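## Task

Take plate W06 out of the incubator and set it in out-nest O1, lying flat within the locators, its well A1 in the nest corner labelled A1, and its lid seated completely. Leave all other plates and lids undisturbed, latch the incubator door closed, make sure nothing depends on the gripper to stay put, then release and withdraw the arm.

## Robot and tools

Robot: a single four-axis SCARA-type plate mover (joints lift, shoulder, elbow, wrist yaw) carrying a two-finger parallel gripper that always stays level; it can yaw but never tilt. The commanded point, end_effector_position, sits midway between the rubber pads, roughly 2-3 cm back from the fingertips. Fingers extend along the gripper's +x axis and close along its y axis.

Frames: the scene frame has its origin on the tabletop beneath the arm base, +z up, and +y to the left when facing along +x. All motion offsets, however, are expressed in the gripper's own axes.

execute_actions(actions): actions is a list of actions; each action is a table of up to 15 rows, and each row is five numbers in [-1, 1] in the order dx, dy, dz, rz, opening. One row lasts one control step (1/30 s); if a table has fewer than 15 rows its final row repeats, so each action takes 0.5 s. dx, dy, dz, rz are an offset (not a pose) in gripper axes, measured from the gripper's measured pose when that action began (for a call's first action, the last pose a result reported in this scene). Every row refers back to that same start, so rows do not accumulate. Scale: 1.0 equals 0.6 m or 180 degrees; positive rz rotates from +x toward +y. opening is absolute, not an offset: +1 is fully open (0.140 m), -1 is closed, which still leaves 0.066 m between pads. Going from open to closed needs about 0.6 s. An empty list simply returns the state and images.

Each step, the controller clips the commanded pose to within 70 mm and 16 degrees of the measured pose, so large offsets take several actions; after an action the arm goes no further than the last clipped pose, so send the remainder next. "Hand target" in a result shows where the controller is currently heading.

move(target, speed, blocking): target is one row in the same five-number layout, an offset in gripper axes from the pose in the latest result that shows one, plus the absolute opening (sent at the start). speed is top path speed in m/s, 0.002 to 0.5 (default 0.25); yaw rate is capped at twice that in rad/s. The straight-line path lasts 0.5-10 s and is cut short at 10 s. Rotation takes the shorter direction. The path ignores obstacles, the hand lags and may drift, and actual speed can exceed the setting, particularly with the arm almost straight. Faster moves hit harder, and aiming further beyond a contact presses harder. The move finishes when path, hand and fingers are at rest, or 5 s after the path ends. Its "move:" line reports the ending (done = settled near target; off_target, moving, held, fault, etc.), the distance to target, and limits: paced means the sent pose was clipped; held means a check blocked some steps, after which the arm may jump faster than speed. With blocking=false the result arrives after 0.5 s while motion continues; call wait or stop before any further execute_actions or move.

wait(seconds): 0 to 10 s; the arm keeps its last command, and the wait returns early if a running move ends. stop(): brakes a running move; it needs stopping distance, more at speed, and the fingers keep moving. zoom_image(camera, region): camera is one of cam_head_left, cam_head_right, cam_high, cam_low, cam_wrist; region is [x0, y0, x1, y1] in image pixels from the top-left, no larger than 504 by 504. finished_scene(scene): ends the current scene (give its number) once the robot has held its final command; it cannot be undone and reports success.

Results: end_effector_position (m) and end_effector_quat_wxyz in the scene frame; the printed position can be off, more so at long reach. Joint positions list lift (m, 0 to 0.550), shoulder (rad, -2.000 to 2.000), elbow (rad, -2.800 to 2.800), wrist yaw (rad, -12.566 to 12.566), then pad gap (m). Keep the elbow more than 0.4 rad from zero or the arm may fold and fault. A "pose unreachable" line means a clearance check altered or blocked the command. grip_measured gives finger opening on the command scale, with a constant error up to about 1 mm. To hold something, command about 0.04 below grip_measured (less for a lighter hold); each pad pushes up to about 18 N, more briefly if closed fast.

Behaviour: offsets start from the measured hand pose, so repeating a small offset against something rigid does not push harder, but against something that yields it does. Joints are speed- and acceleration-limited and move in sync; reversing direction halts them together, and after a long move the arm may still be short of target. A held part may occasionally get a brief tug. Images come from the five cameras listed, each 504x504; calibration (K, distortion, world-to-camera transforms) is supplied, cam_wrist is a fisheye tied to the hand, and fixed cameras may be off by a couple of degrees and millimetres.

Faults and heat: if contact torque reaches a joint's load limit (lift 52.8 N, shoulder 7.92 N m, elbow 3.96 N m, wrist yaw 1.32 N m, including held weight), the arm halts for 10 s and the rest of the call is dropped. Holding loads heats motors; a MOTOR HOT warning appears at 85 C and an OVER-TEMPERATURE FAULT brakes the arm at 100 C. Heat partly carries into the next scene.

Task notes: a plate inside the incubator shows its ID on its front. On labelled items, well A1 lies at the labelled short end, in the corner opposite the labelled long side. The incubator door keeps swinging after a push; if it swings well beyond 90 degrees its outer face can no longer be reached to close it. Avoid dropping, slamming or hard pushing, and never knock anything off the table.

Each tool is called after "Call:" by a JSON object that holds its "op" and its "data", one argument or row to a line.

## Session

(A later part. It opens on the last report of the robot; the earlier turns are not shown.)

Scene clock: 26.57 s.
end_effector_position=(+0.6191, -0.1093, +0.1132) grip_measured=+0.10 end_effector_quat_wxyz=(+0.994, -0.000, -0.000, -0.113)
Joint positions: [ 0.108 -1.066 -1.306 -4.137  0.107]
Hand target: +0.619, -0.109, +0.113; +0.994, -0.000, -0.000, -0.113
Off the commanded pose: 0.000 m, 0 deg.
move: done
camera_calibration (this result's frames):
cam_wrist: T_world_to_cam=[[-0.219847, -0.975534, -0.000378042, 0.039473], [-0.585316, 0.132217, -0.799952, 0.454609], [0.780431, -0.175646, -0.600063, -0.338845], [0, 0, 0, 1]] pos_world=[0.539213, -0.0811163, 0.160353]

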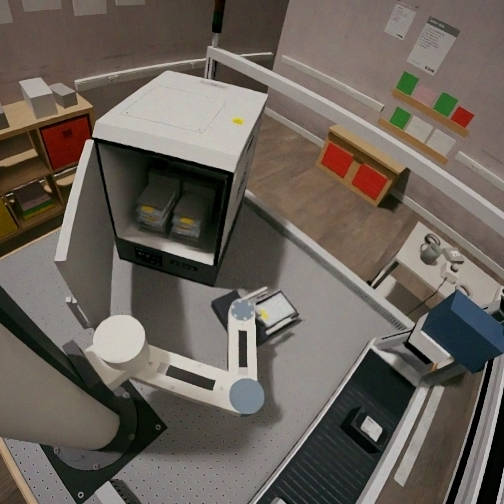

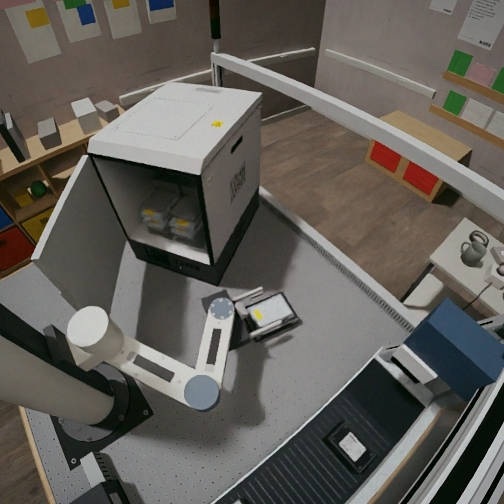

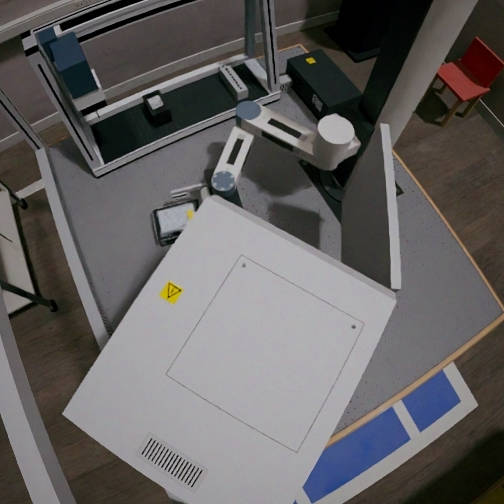

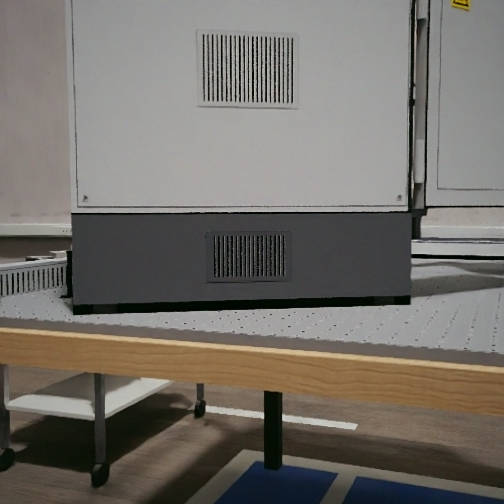

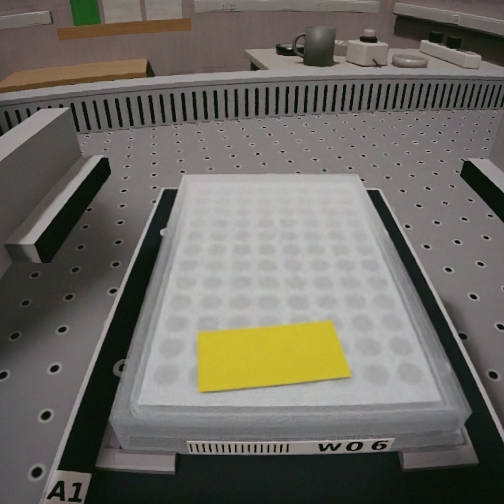

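Call:
{"op": "move", "data": {
  "target": [-0.13, 0, 0, 0, -1],
  "speed": 0.15
}}

Call:
{"op": "move", "data": {
  "target": [0, 0, -0.078, 0, -1],
  "speed": 0.1
}}

Call:
{"op": "zoom_image", "data": {
  "camera": "cam_head_right",
  "region": [220, 270, 320, 350]
}}

Scene clock: 27.63 s.
end_effector_position=(+0.5431, -0.0919, +0.1132) grip_measured=-1.00 end_effector_quat_wxyz=(+0.994, -0.000, -0.000, -0.112)
Joint positions: [ 0.108 -1.205 -0.945 -4.359  0.066]
Hand target: +0.543, -0.092, +0.113; +0.994, -0.000, -0.000, -0.113
Off the commanded pose: 0.000 m, 0 deg.
move: done
camera_calibration (this result's frames):
cam_wrist: T_world_to_cam=[[-0.219501, -0.975612, -0.000378042, 0.0395877], [-0.585363, 0.13201, -0.799952, 0.407792], [0.780493, -0.175369, -0.600063, -0.276433], [0, 0, 0, 1]] pos_world=[0.46315, -0.0636881, 0.160352]

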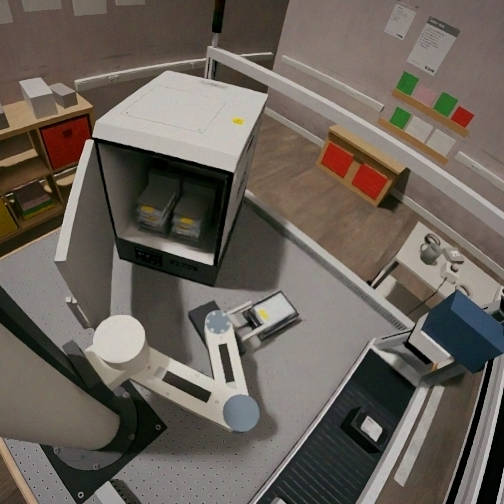

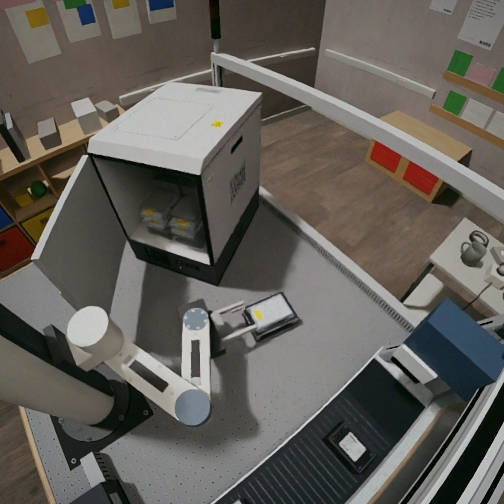

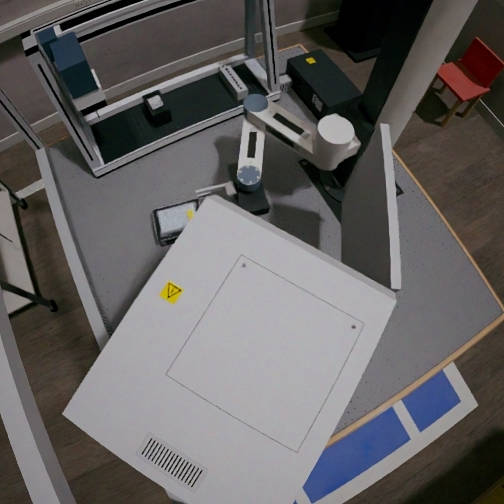

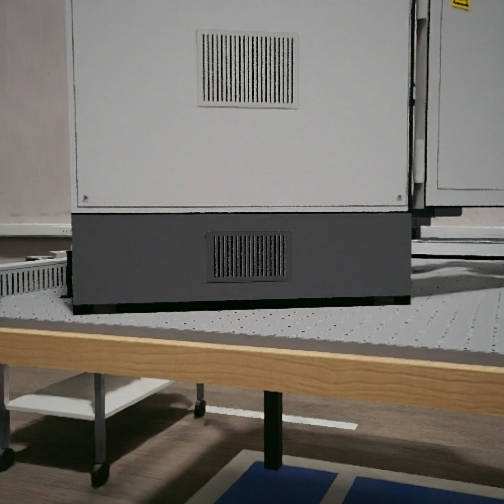

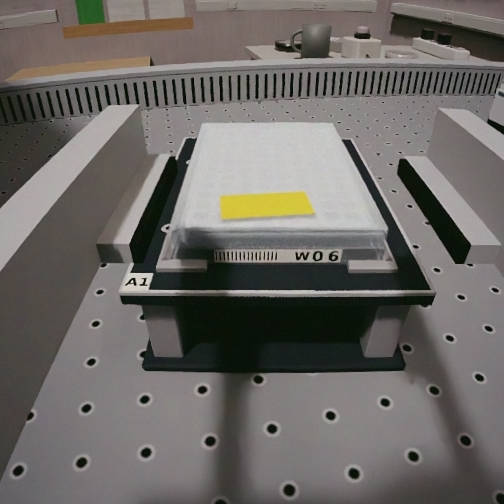

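Scene clock: 28.40 s.
end_effector_position=(+0.5431, -0.0919, +0.0663) grip_measured=-1.00 end_effector_quat_wxyz=(+0.994, -0.000, -0.000, -0.112)
Joint positions: [ 0.061 -1.205 -0.945 -4.359  0.066]
Hand target: +0.543, -0.092, +0.066; +0.994, -0.000, -0.000, -0.112
Off the commanded pose: 0.000 m, 0 deg.
move: done
camera_calibration (this result's frames):
cam_wrist: T_world_to_cam=[[-0.219477, -0.975618, -0.000378042, 0.0395621], [-0.585366, 0.131995, -0.799952, 0.370301], [0.780498, -0.17535, -0.600063, -0.30455], [0, 0, 0, 1]] pos_world=[0.463145, -0.0636834, 0.113489]

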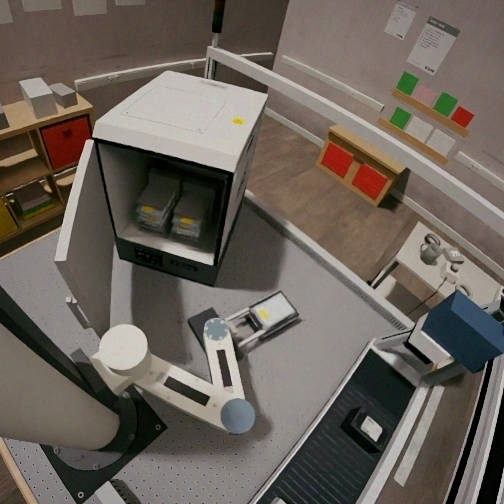

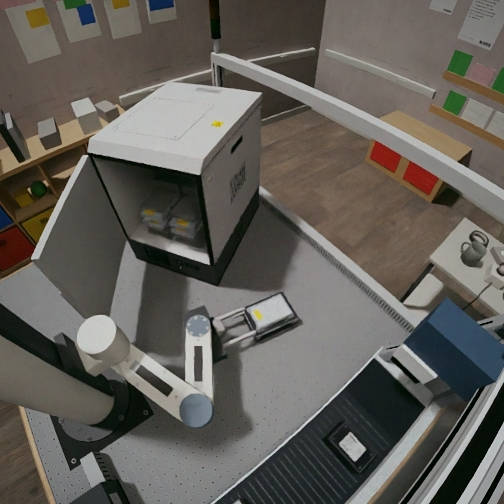

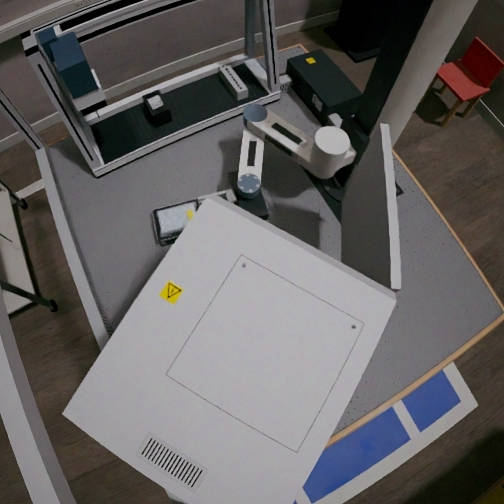

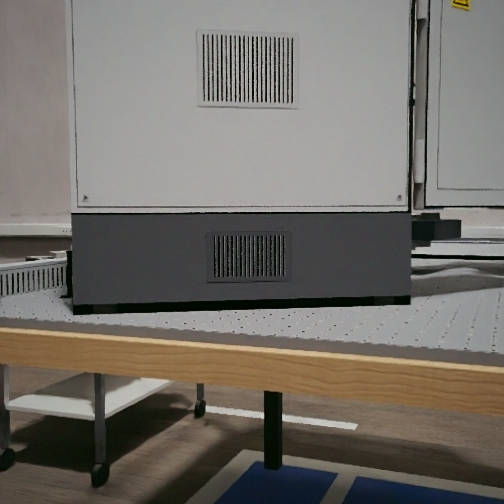

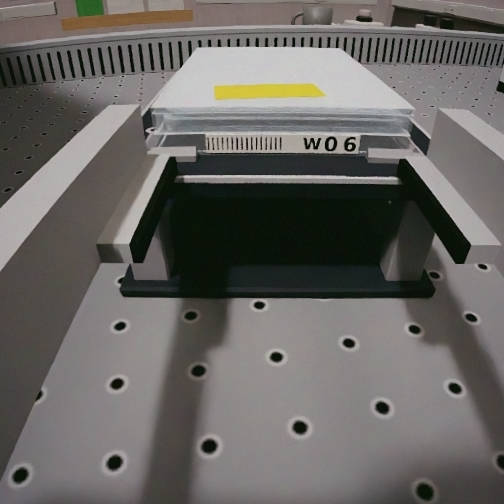

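Region (220, 270, 320, 350) of cam_head_right's 504x504 image, scaled by 5.040, with more detail than that image has; it fills the top 403 rows of this view, and the rest is white.

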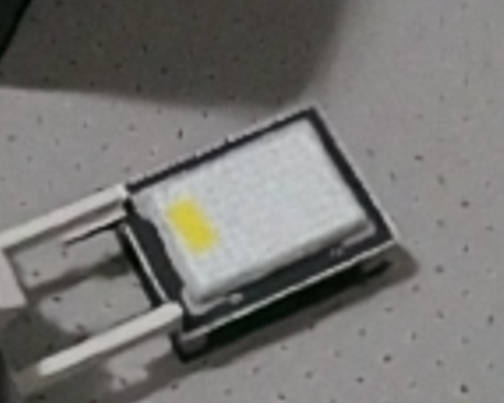

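Call:
{"op": "zoom_image", "data": {
  "camera": "cam_wrist",
  "region": [130, 90, 430, 190]
}}

Region (130, 90, 430, 190) of cam_wrist's 504x504 image, scaled by 1.680, with more detail than that image has.

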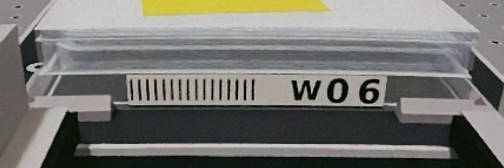

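Call:
{"op": "move", "data": {
  "target": [0, 0, 0.81, 0.072, -1],
  "speed": 0.4
}}

Call:
{"op": "move", "data": {
  "target": [-0.238, 0.653, 0, 0, -1],
  "speed": 0.4
}}

Call:
{"op": "move", "data": {
  "target": [-0.508, -0.133, 0, 0, -1],
  "speed": 0.3
}}

Scene clock: 30.77 s.
end_effector_position=(+0.5431, -0.0918, +0.5524) grip_measured=-1.00 end_effector_quat_wxyz=(+1.000, -0.000, -0.000, +0.000)
Joint positions: [ 0.547 -1.323 -0.974 -3.986  0.066]
Hand target: +0.543, -0.092, +0.552; +1.000, -0.000, -0.000, +0.000
Off the commanded pose: 0.000 m, 0 deg.
move: done; limits=paced
camera_calibration (this result's frames):
cam_wrist: T_world_to_cam=[[0.00487003, -0.999988, -0.000378042, -0.0842926], [-0.600058, -0.00261992, -0.799952, 0.75475], [0.799942, 0.00412264, -0.600063, -0.00696701], [0, 0, 0, 1]] pos_world=[0.458877, -0.0822855, 0.599552]

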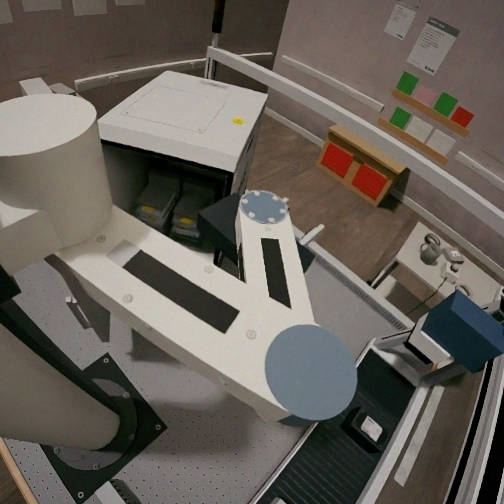

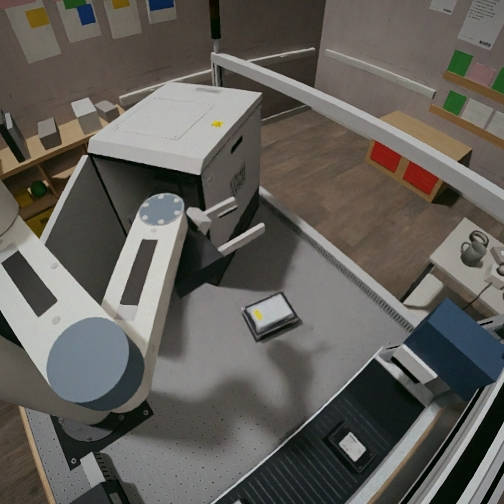

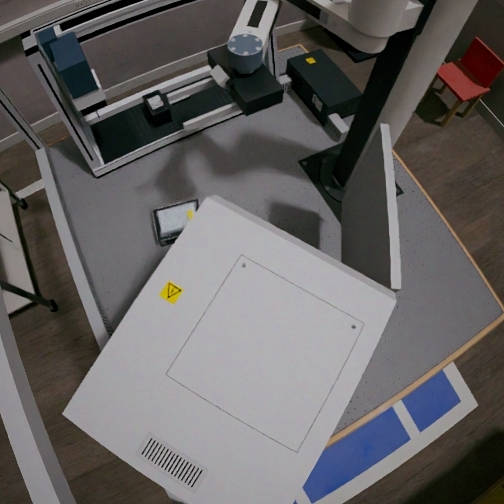

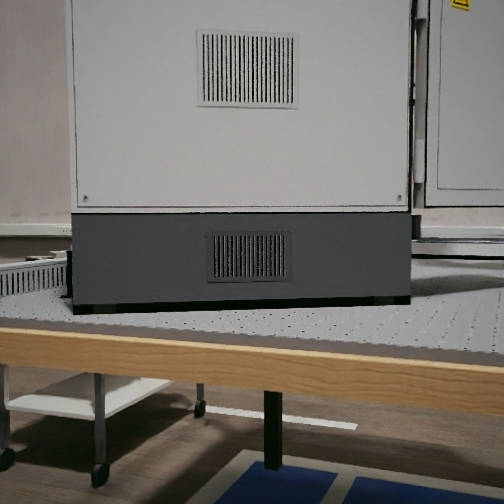

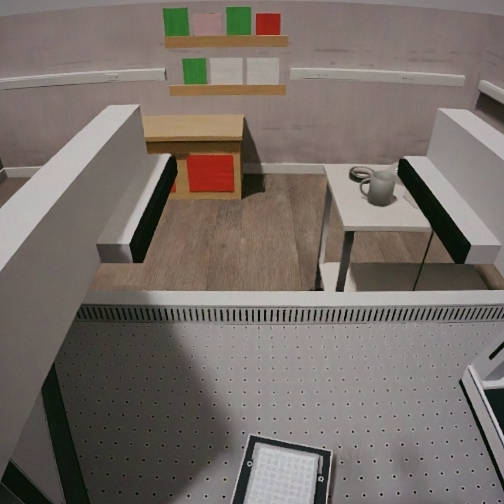

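Scene clock: 32.57 s.
end_effector_position=(+0.3997, +0.2998, +0.5524) grip_measured=-1.00 end_effector_quat_wxyz=(+1.000, -0.000, -0.000, +0.000)
Joint positions: [ 0.547  0.466 -1.276 -5.472  0.066]
Hand target: +0.400, +0.300, +0.552; +1.000, -0.000, -0.000, +0.000
Off the commanded pose: 0.000 m, 0 deg.
move: done; limits=paced
camera_calibration (this result's frames):
cam_wrist: T_world_to_cam=[[0.00478539, -0.999988, -0.000378042, 0.308099], [-0.600058, -0.00256913, -0.799952, 0.669713], [0.799942, 0.00405493, -0.600063, 0.106176], [0, 0, 0, 1]] pos_world=[0.315458, 0.309386, 0.599567]

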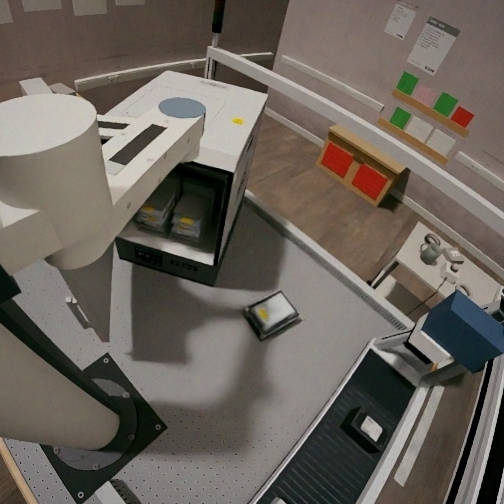

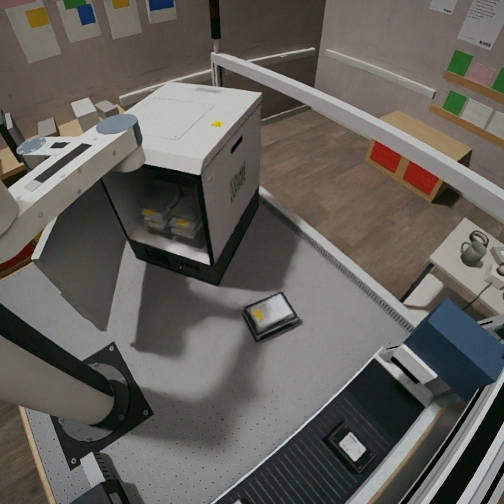

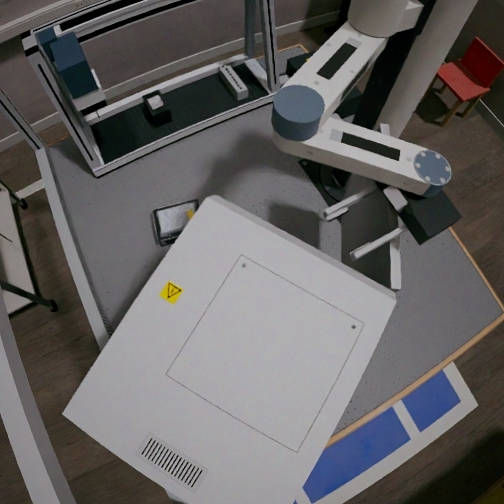

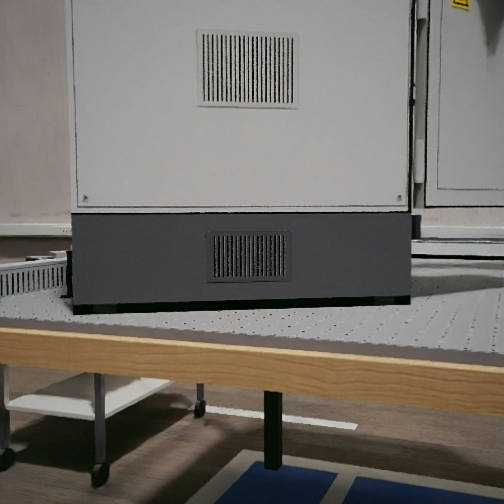

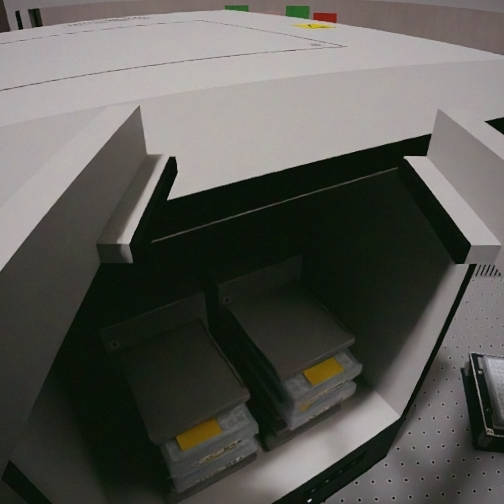

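Scene clock: 34.13 s.
end_effector_position=(+0.0949, +0.2195, +0.5524) grip_measured=-1.00 end_effector_quat_wxyz=(+1.000, -0.000, -0.000, +0.000)
Joint positions: [ 0.547  1.527 -1.273 -6.536  0.066]
Hand target: +0.095, +0.220, +0.552; +1.000, -0.000, -0.000, +0.000
Off the commanded pose: 0.000 m, 0 deg.
move: done
camera_calibration (this result's frames):
cam_wrist: T_world_to_cam=[[0.00482574, -0.999988, -0.000378042, 0.229284], [-0.600058, -0.00259334, -0.799952, 0.48663], [0.799942, 0.00408721, -0.600063, 0.350301], [0, 0, 0, 1]] pos_world=[0.0106791, 0.229112, 0.59957]

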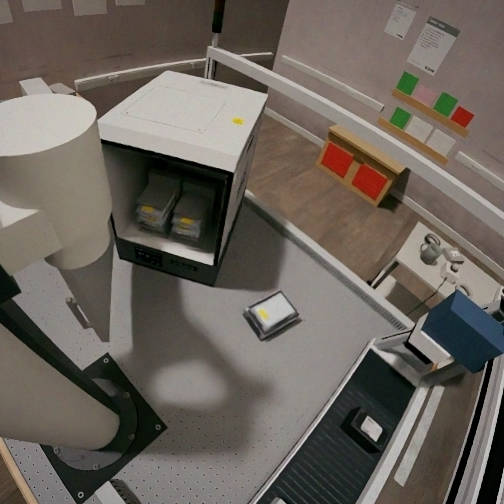

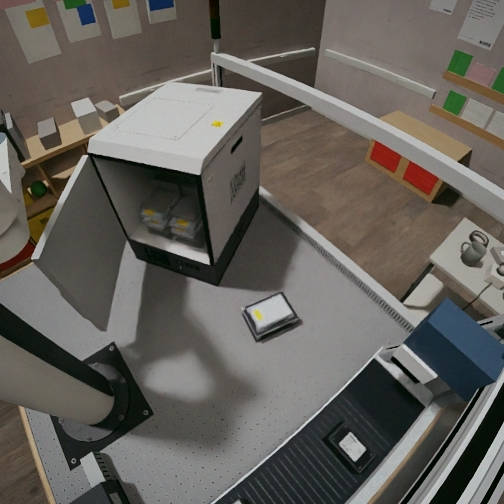

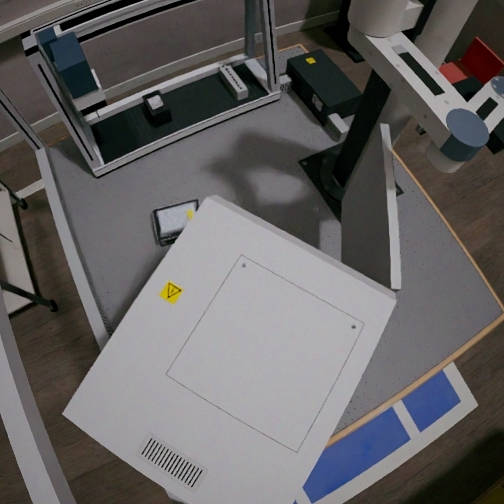

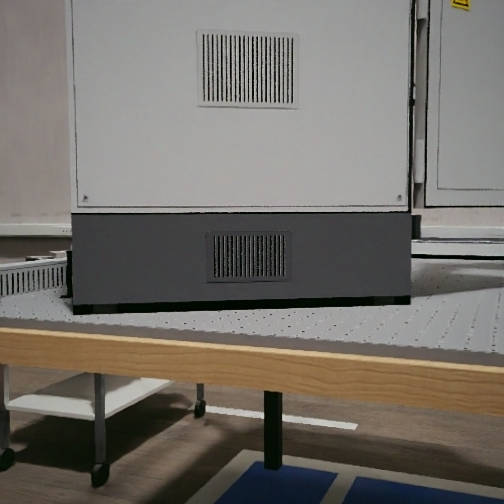

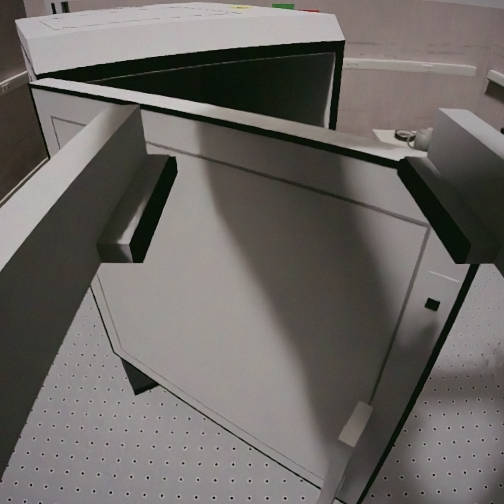

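Call:
{"op": "move", "data": {
  "target": [0, 0, -0.15, 0, -1],
  "speed": 0.15
}}

Call:
{"op": "move", "data": {
  "target": [0.52, 0, 0, 0, -1],
  "speed": 0.1
}}

Scene clock: 35.20 s.
end_effector_position=(+0.0949, +0.2195, +0.4623) grip_measured=-1.00 end_effector_quat_wxyz=(+1.000, -0.000, -0.000, +0.000)
Joint positions: [ 0.457  1.527 -1.273 -6.536  0.066]
Hand target: +0.095, +0.220, +0.462; +1.000, -0.000, -0.000, +0.000
Off the commanded pose: 0.000 m, 0 deg.
move: done
camera_calibration (this result's frames):
cam_wrist: T_world_to_cam=[[0.00478027, -0.999989, -0.000378042, 0.22925], [-0.600058, -0.00256605, -0.799952, 0.414582], [0.799942, 0.00405083, -0.600063, 0.29626], [0, 0, 0, 1]] pos_world=[0.0106866, 0.229111, 0.509507]

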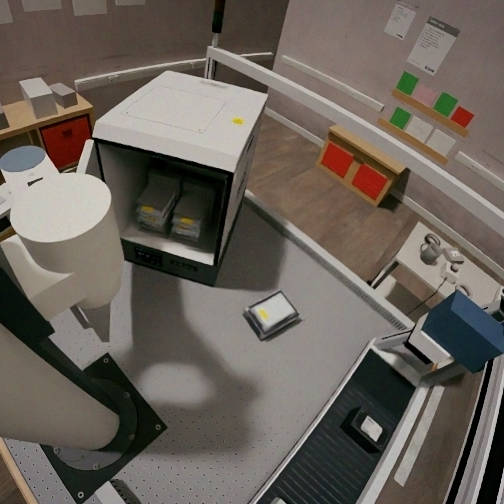

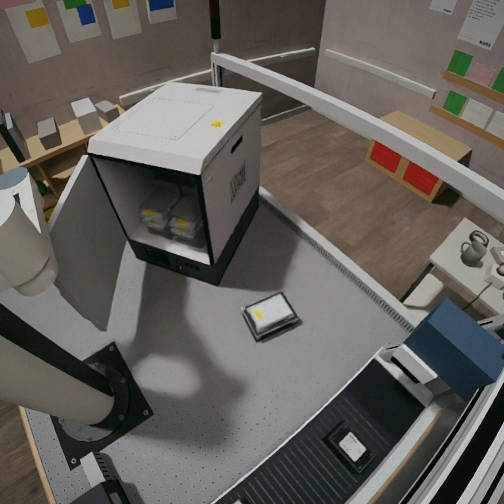

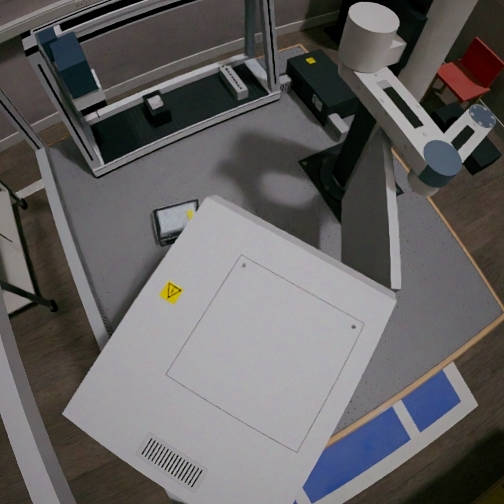

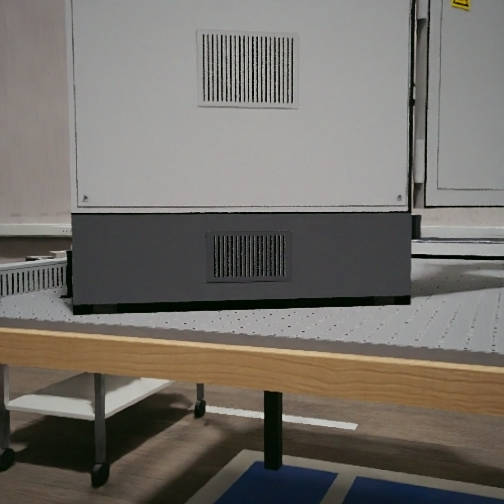

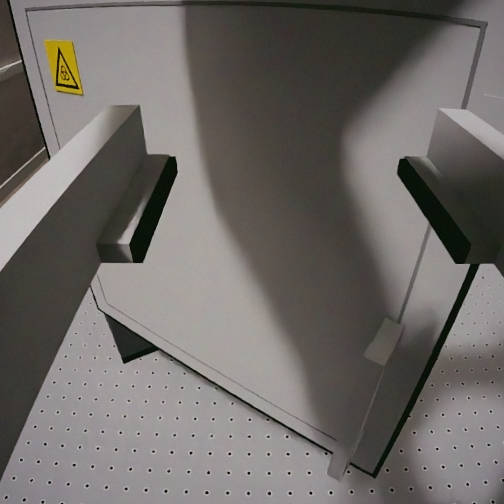

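Scene clock: 38.60 s.
end_effector_position=(+0.4070, +0.2199, +0.4623) grip_measured=-1.00 end_effector_quat_wxyz=(+1.000, -0.000, -0.000, -0.000)
Joint positions: [ 0.457  0.224 -0.941 -5.567  0.066]
Hand target: +0.407, +0.220, +0.462; +1.000, -0.000, -0.000, +0.000
Off the commanded pose: 0.000 m, 0 deg.
move: done
camera_calibration (this result's frames):
cam_wrist: T_world_to_cam=[[0.00406681, -0.999992, -0.000378042, 0.228367], [-0.60006, -0.00213793, -0.799952, 0.601771], [0.799945, 0.0034801, -0.600063, 0.0467169], [0, 0, 0, 1]] pos_world=[0.322799, 0.229489, 0.509507]

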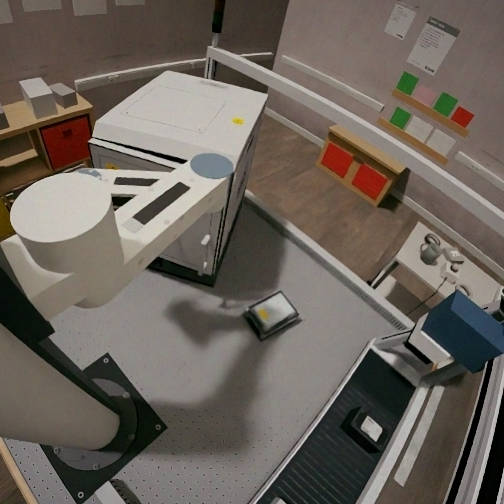

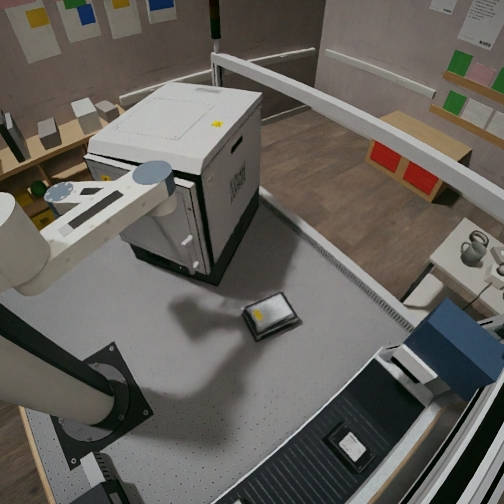

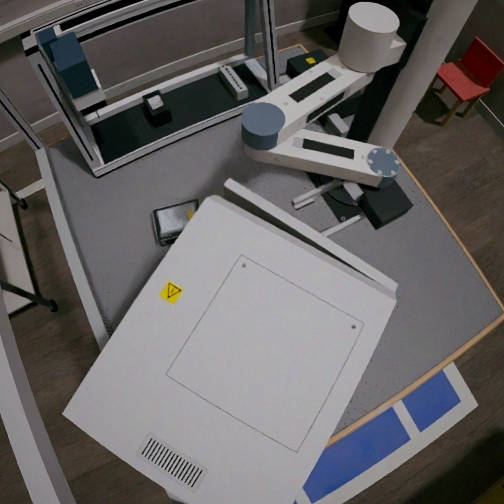

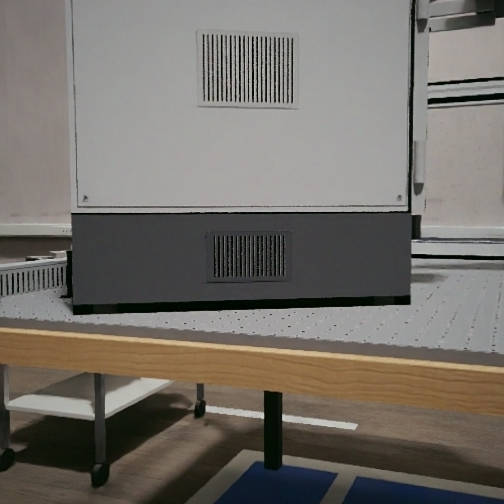

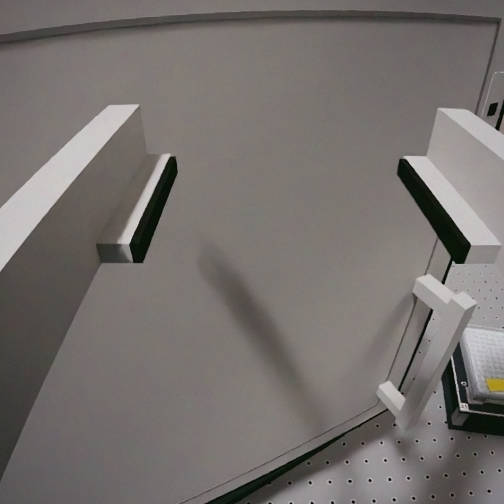

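Slightly ajar; push further.

Call:
{"op": "move", "data": {
  "target": [0.045, 0, 0, 0, -1],
  "speed": 0.04
}}

Scene clock: 49.40 s.
end_effector_position=(+0.4314, +0.2199, +0.4623) grip_measured=-1.00 end_effector_quat_wxyz=(+1.000, -0.000, -0.000, +0.003)
Joint positions: [ 0.457  0.146 -0.983 -5.44   0.066]
Hand target: +0.431, +0.220, +0.462; +1.000, -0.000, -0.000, +0.003
Off the commanded pose: 0.003 m, 0 deg.
TORQUE FAULT: the external load on joint 3 (elbow) reached its load limit, and the arm stopped for 10 seconds. That time counts as 20 of the actions that you can send in this scene. The arm's remaining commands of this call were not run. The arm holds where it stopped, with its grip as last carried out, and accepts commands again: back off and push less far. The arm stops again, at the same cost, whenever a joint's load reaches its limit.
move: fault
camera_calibration (this result's frames):
cam_wrist: T_world_to_cam=[[0.0103614, -0.999946, -0.000378042, 0.225534], [-0.600034, -0.00591511, -0.799952, 0.617202], [0.799907, 0.00851548, -0.600063, 0.0261479], [0, 0, 0, 1]] pos_world=[0.34709, 0.22895, 0.509508]

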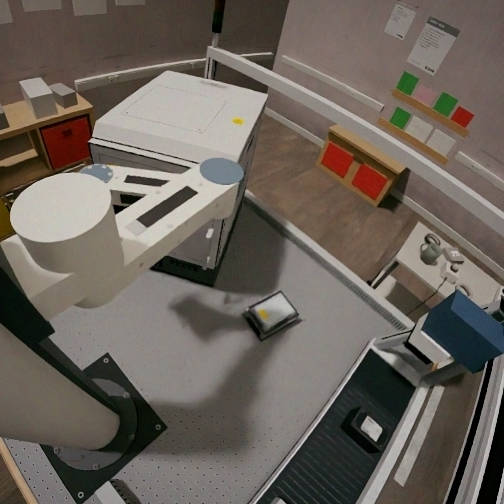

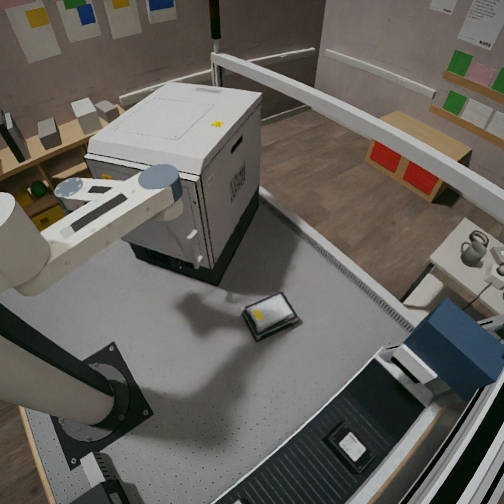

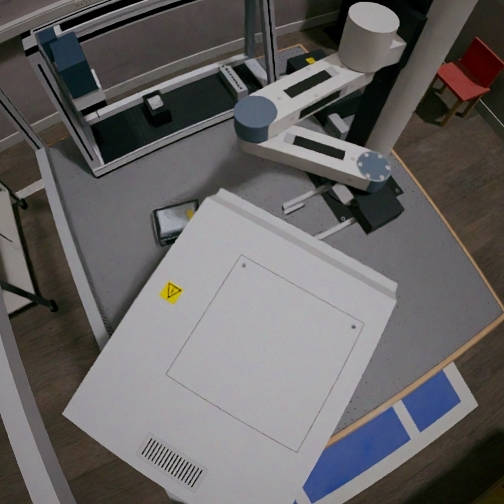

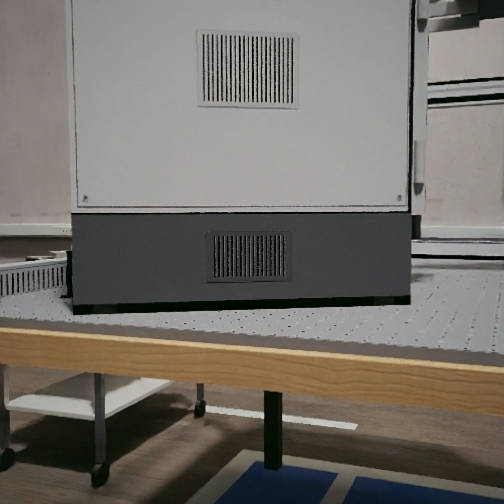

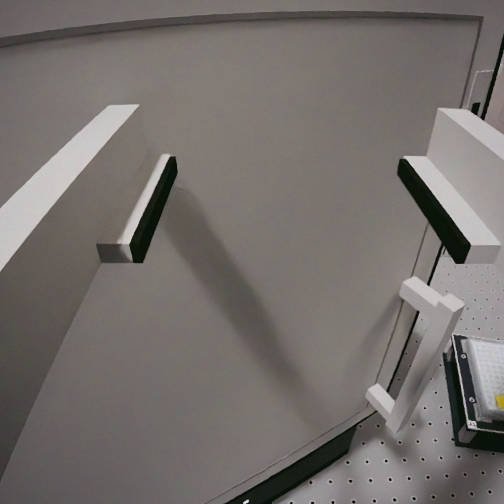

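Call:
{"op": "move", "data": {
  "target": [-0.1, 0, 0, 0, -1],
  "speed": 0.15
}}

Call:
{"op": "wait", "data": {
  "seconds": 1.5
}}

Scene clock: 50.20 s.
end_effector_position=(+0.3713, +0.2195, +0.4623) grip_measured=-1.00 end_effector_quat_wxyz=(+1.000, -0.000, -0.000, +0.003)
Joint positions: [ 0.457  0.351 -0.885 -5.742  0.066]
Hand target: +0.371, +0.219, +0.462; +1.000, -0.000, -0.000, +0.003
Off the commanded pose: 0.000 m, 0 deg.
move: done
camera_calibration (this result's frames):
cam_wrist: T_world_to_cam=[[0.0110804, -0.999939, -0.000378042, 0.225565], [-0.60003, -0.00634655, -0.799952, 0.581242], [0.799901, 0.00909064, -0.600063, 0.0740867], [0, 0, 0, 1]] pos_world=[0.287001, 0.228566, 0.509508]

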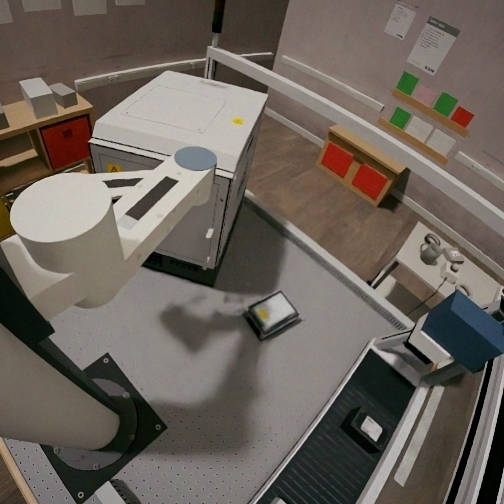

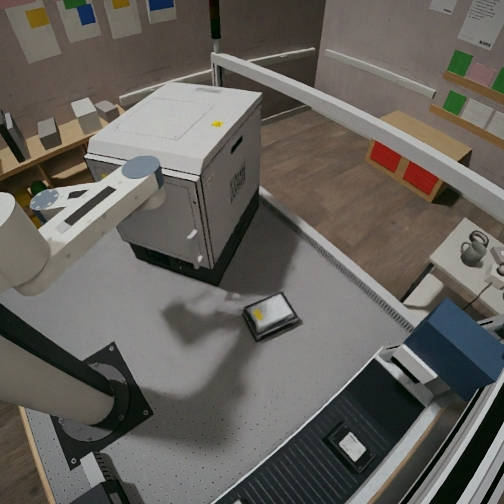

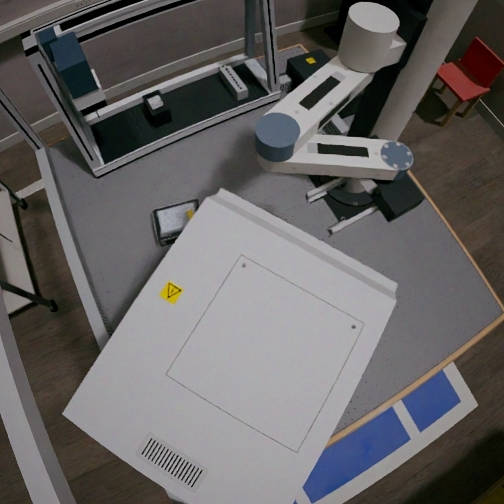

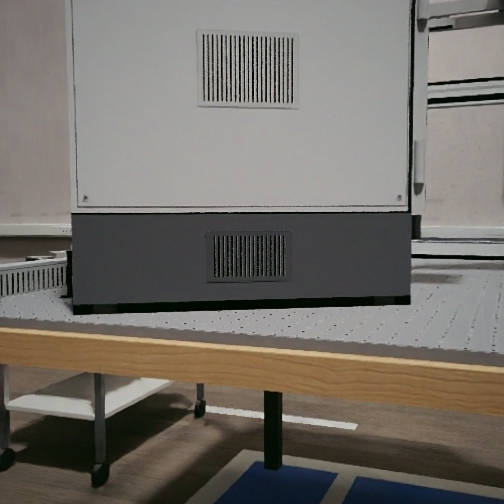

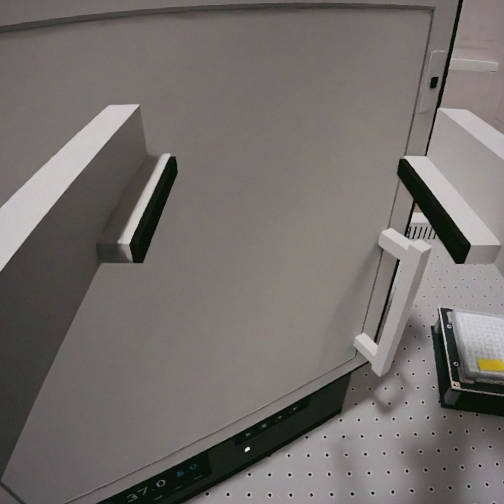

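Scene clock: 51.70 s.
end_effector_position=(+0.3713, +0.2195, +0.4623) grip_measured=-1.00 end_effector_quat_wxyz=(+1.000, -0.000, -0.000, +0.003)
Joint positions: [ 0.457  0.351 -0.886 -5.742  0.066]
Hand target: +0.371, +0.219, +0.462; +1.000, -0.000, -0.000, +0.003
Off the commanded pose: 0.000 m, 0 deg.
wait: 1.50 s; at rest by 0.17 s
camera_calibration (this result's frames):
cam_wrist: T_world_to_cam=[[0.0110024, -0.999939, -0.000378042, 0.225588], [-0.60003, -0.00629976, -0.799952, 0.581239], [0.799902, 0.00902826, -0.600063, 0.0740909], [0, 0, 0, 1]] pos_world=[0.287014, 0.228567, 0.509508]

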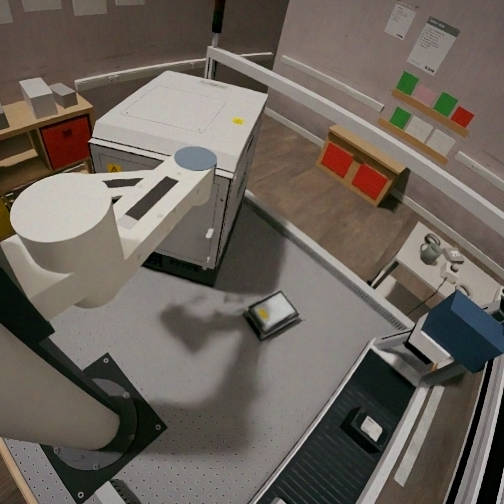

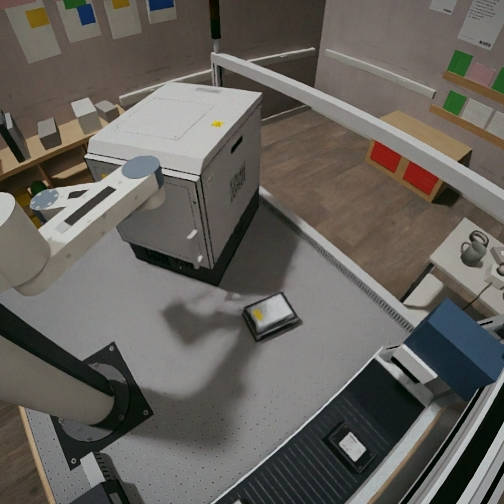

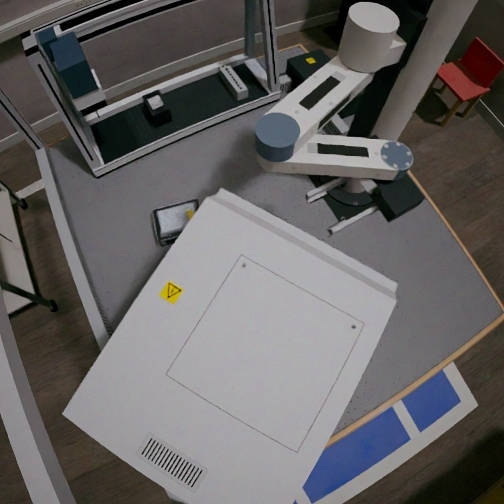

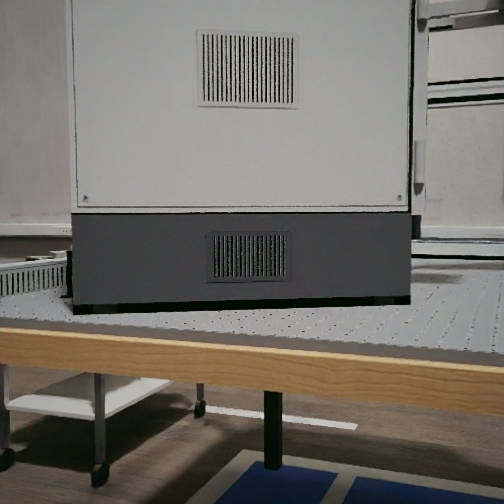

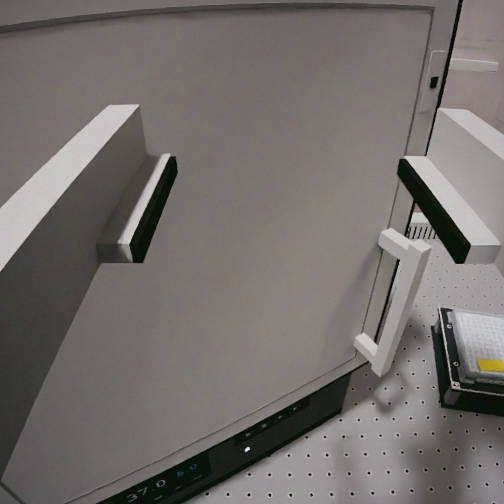

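Call:
{"op": "finished_scene", "data": {
  "scene": 1
}}

The scene is finished: the task was done.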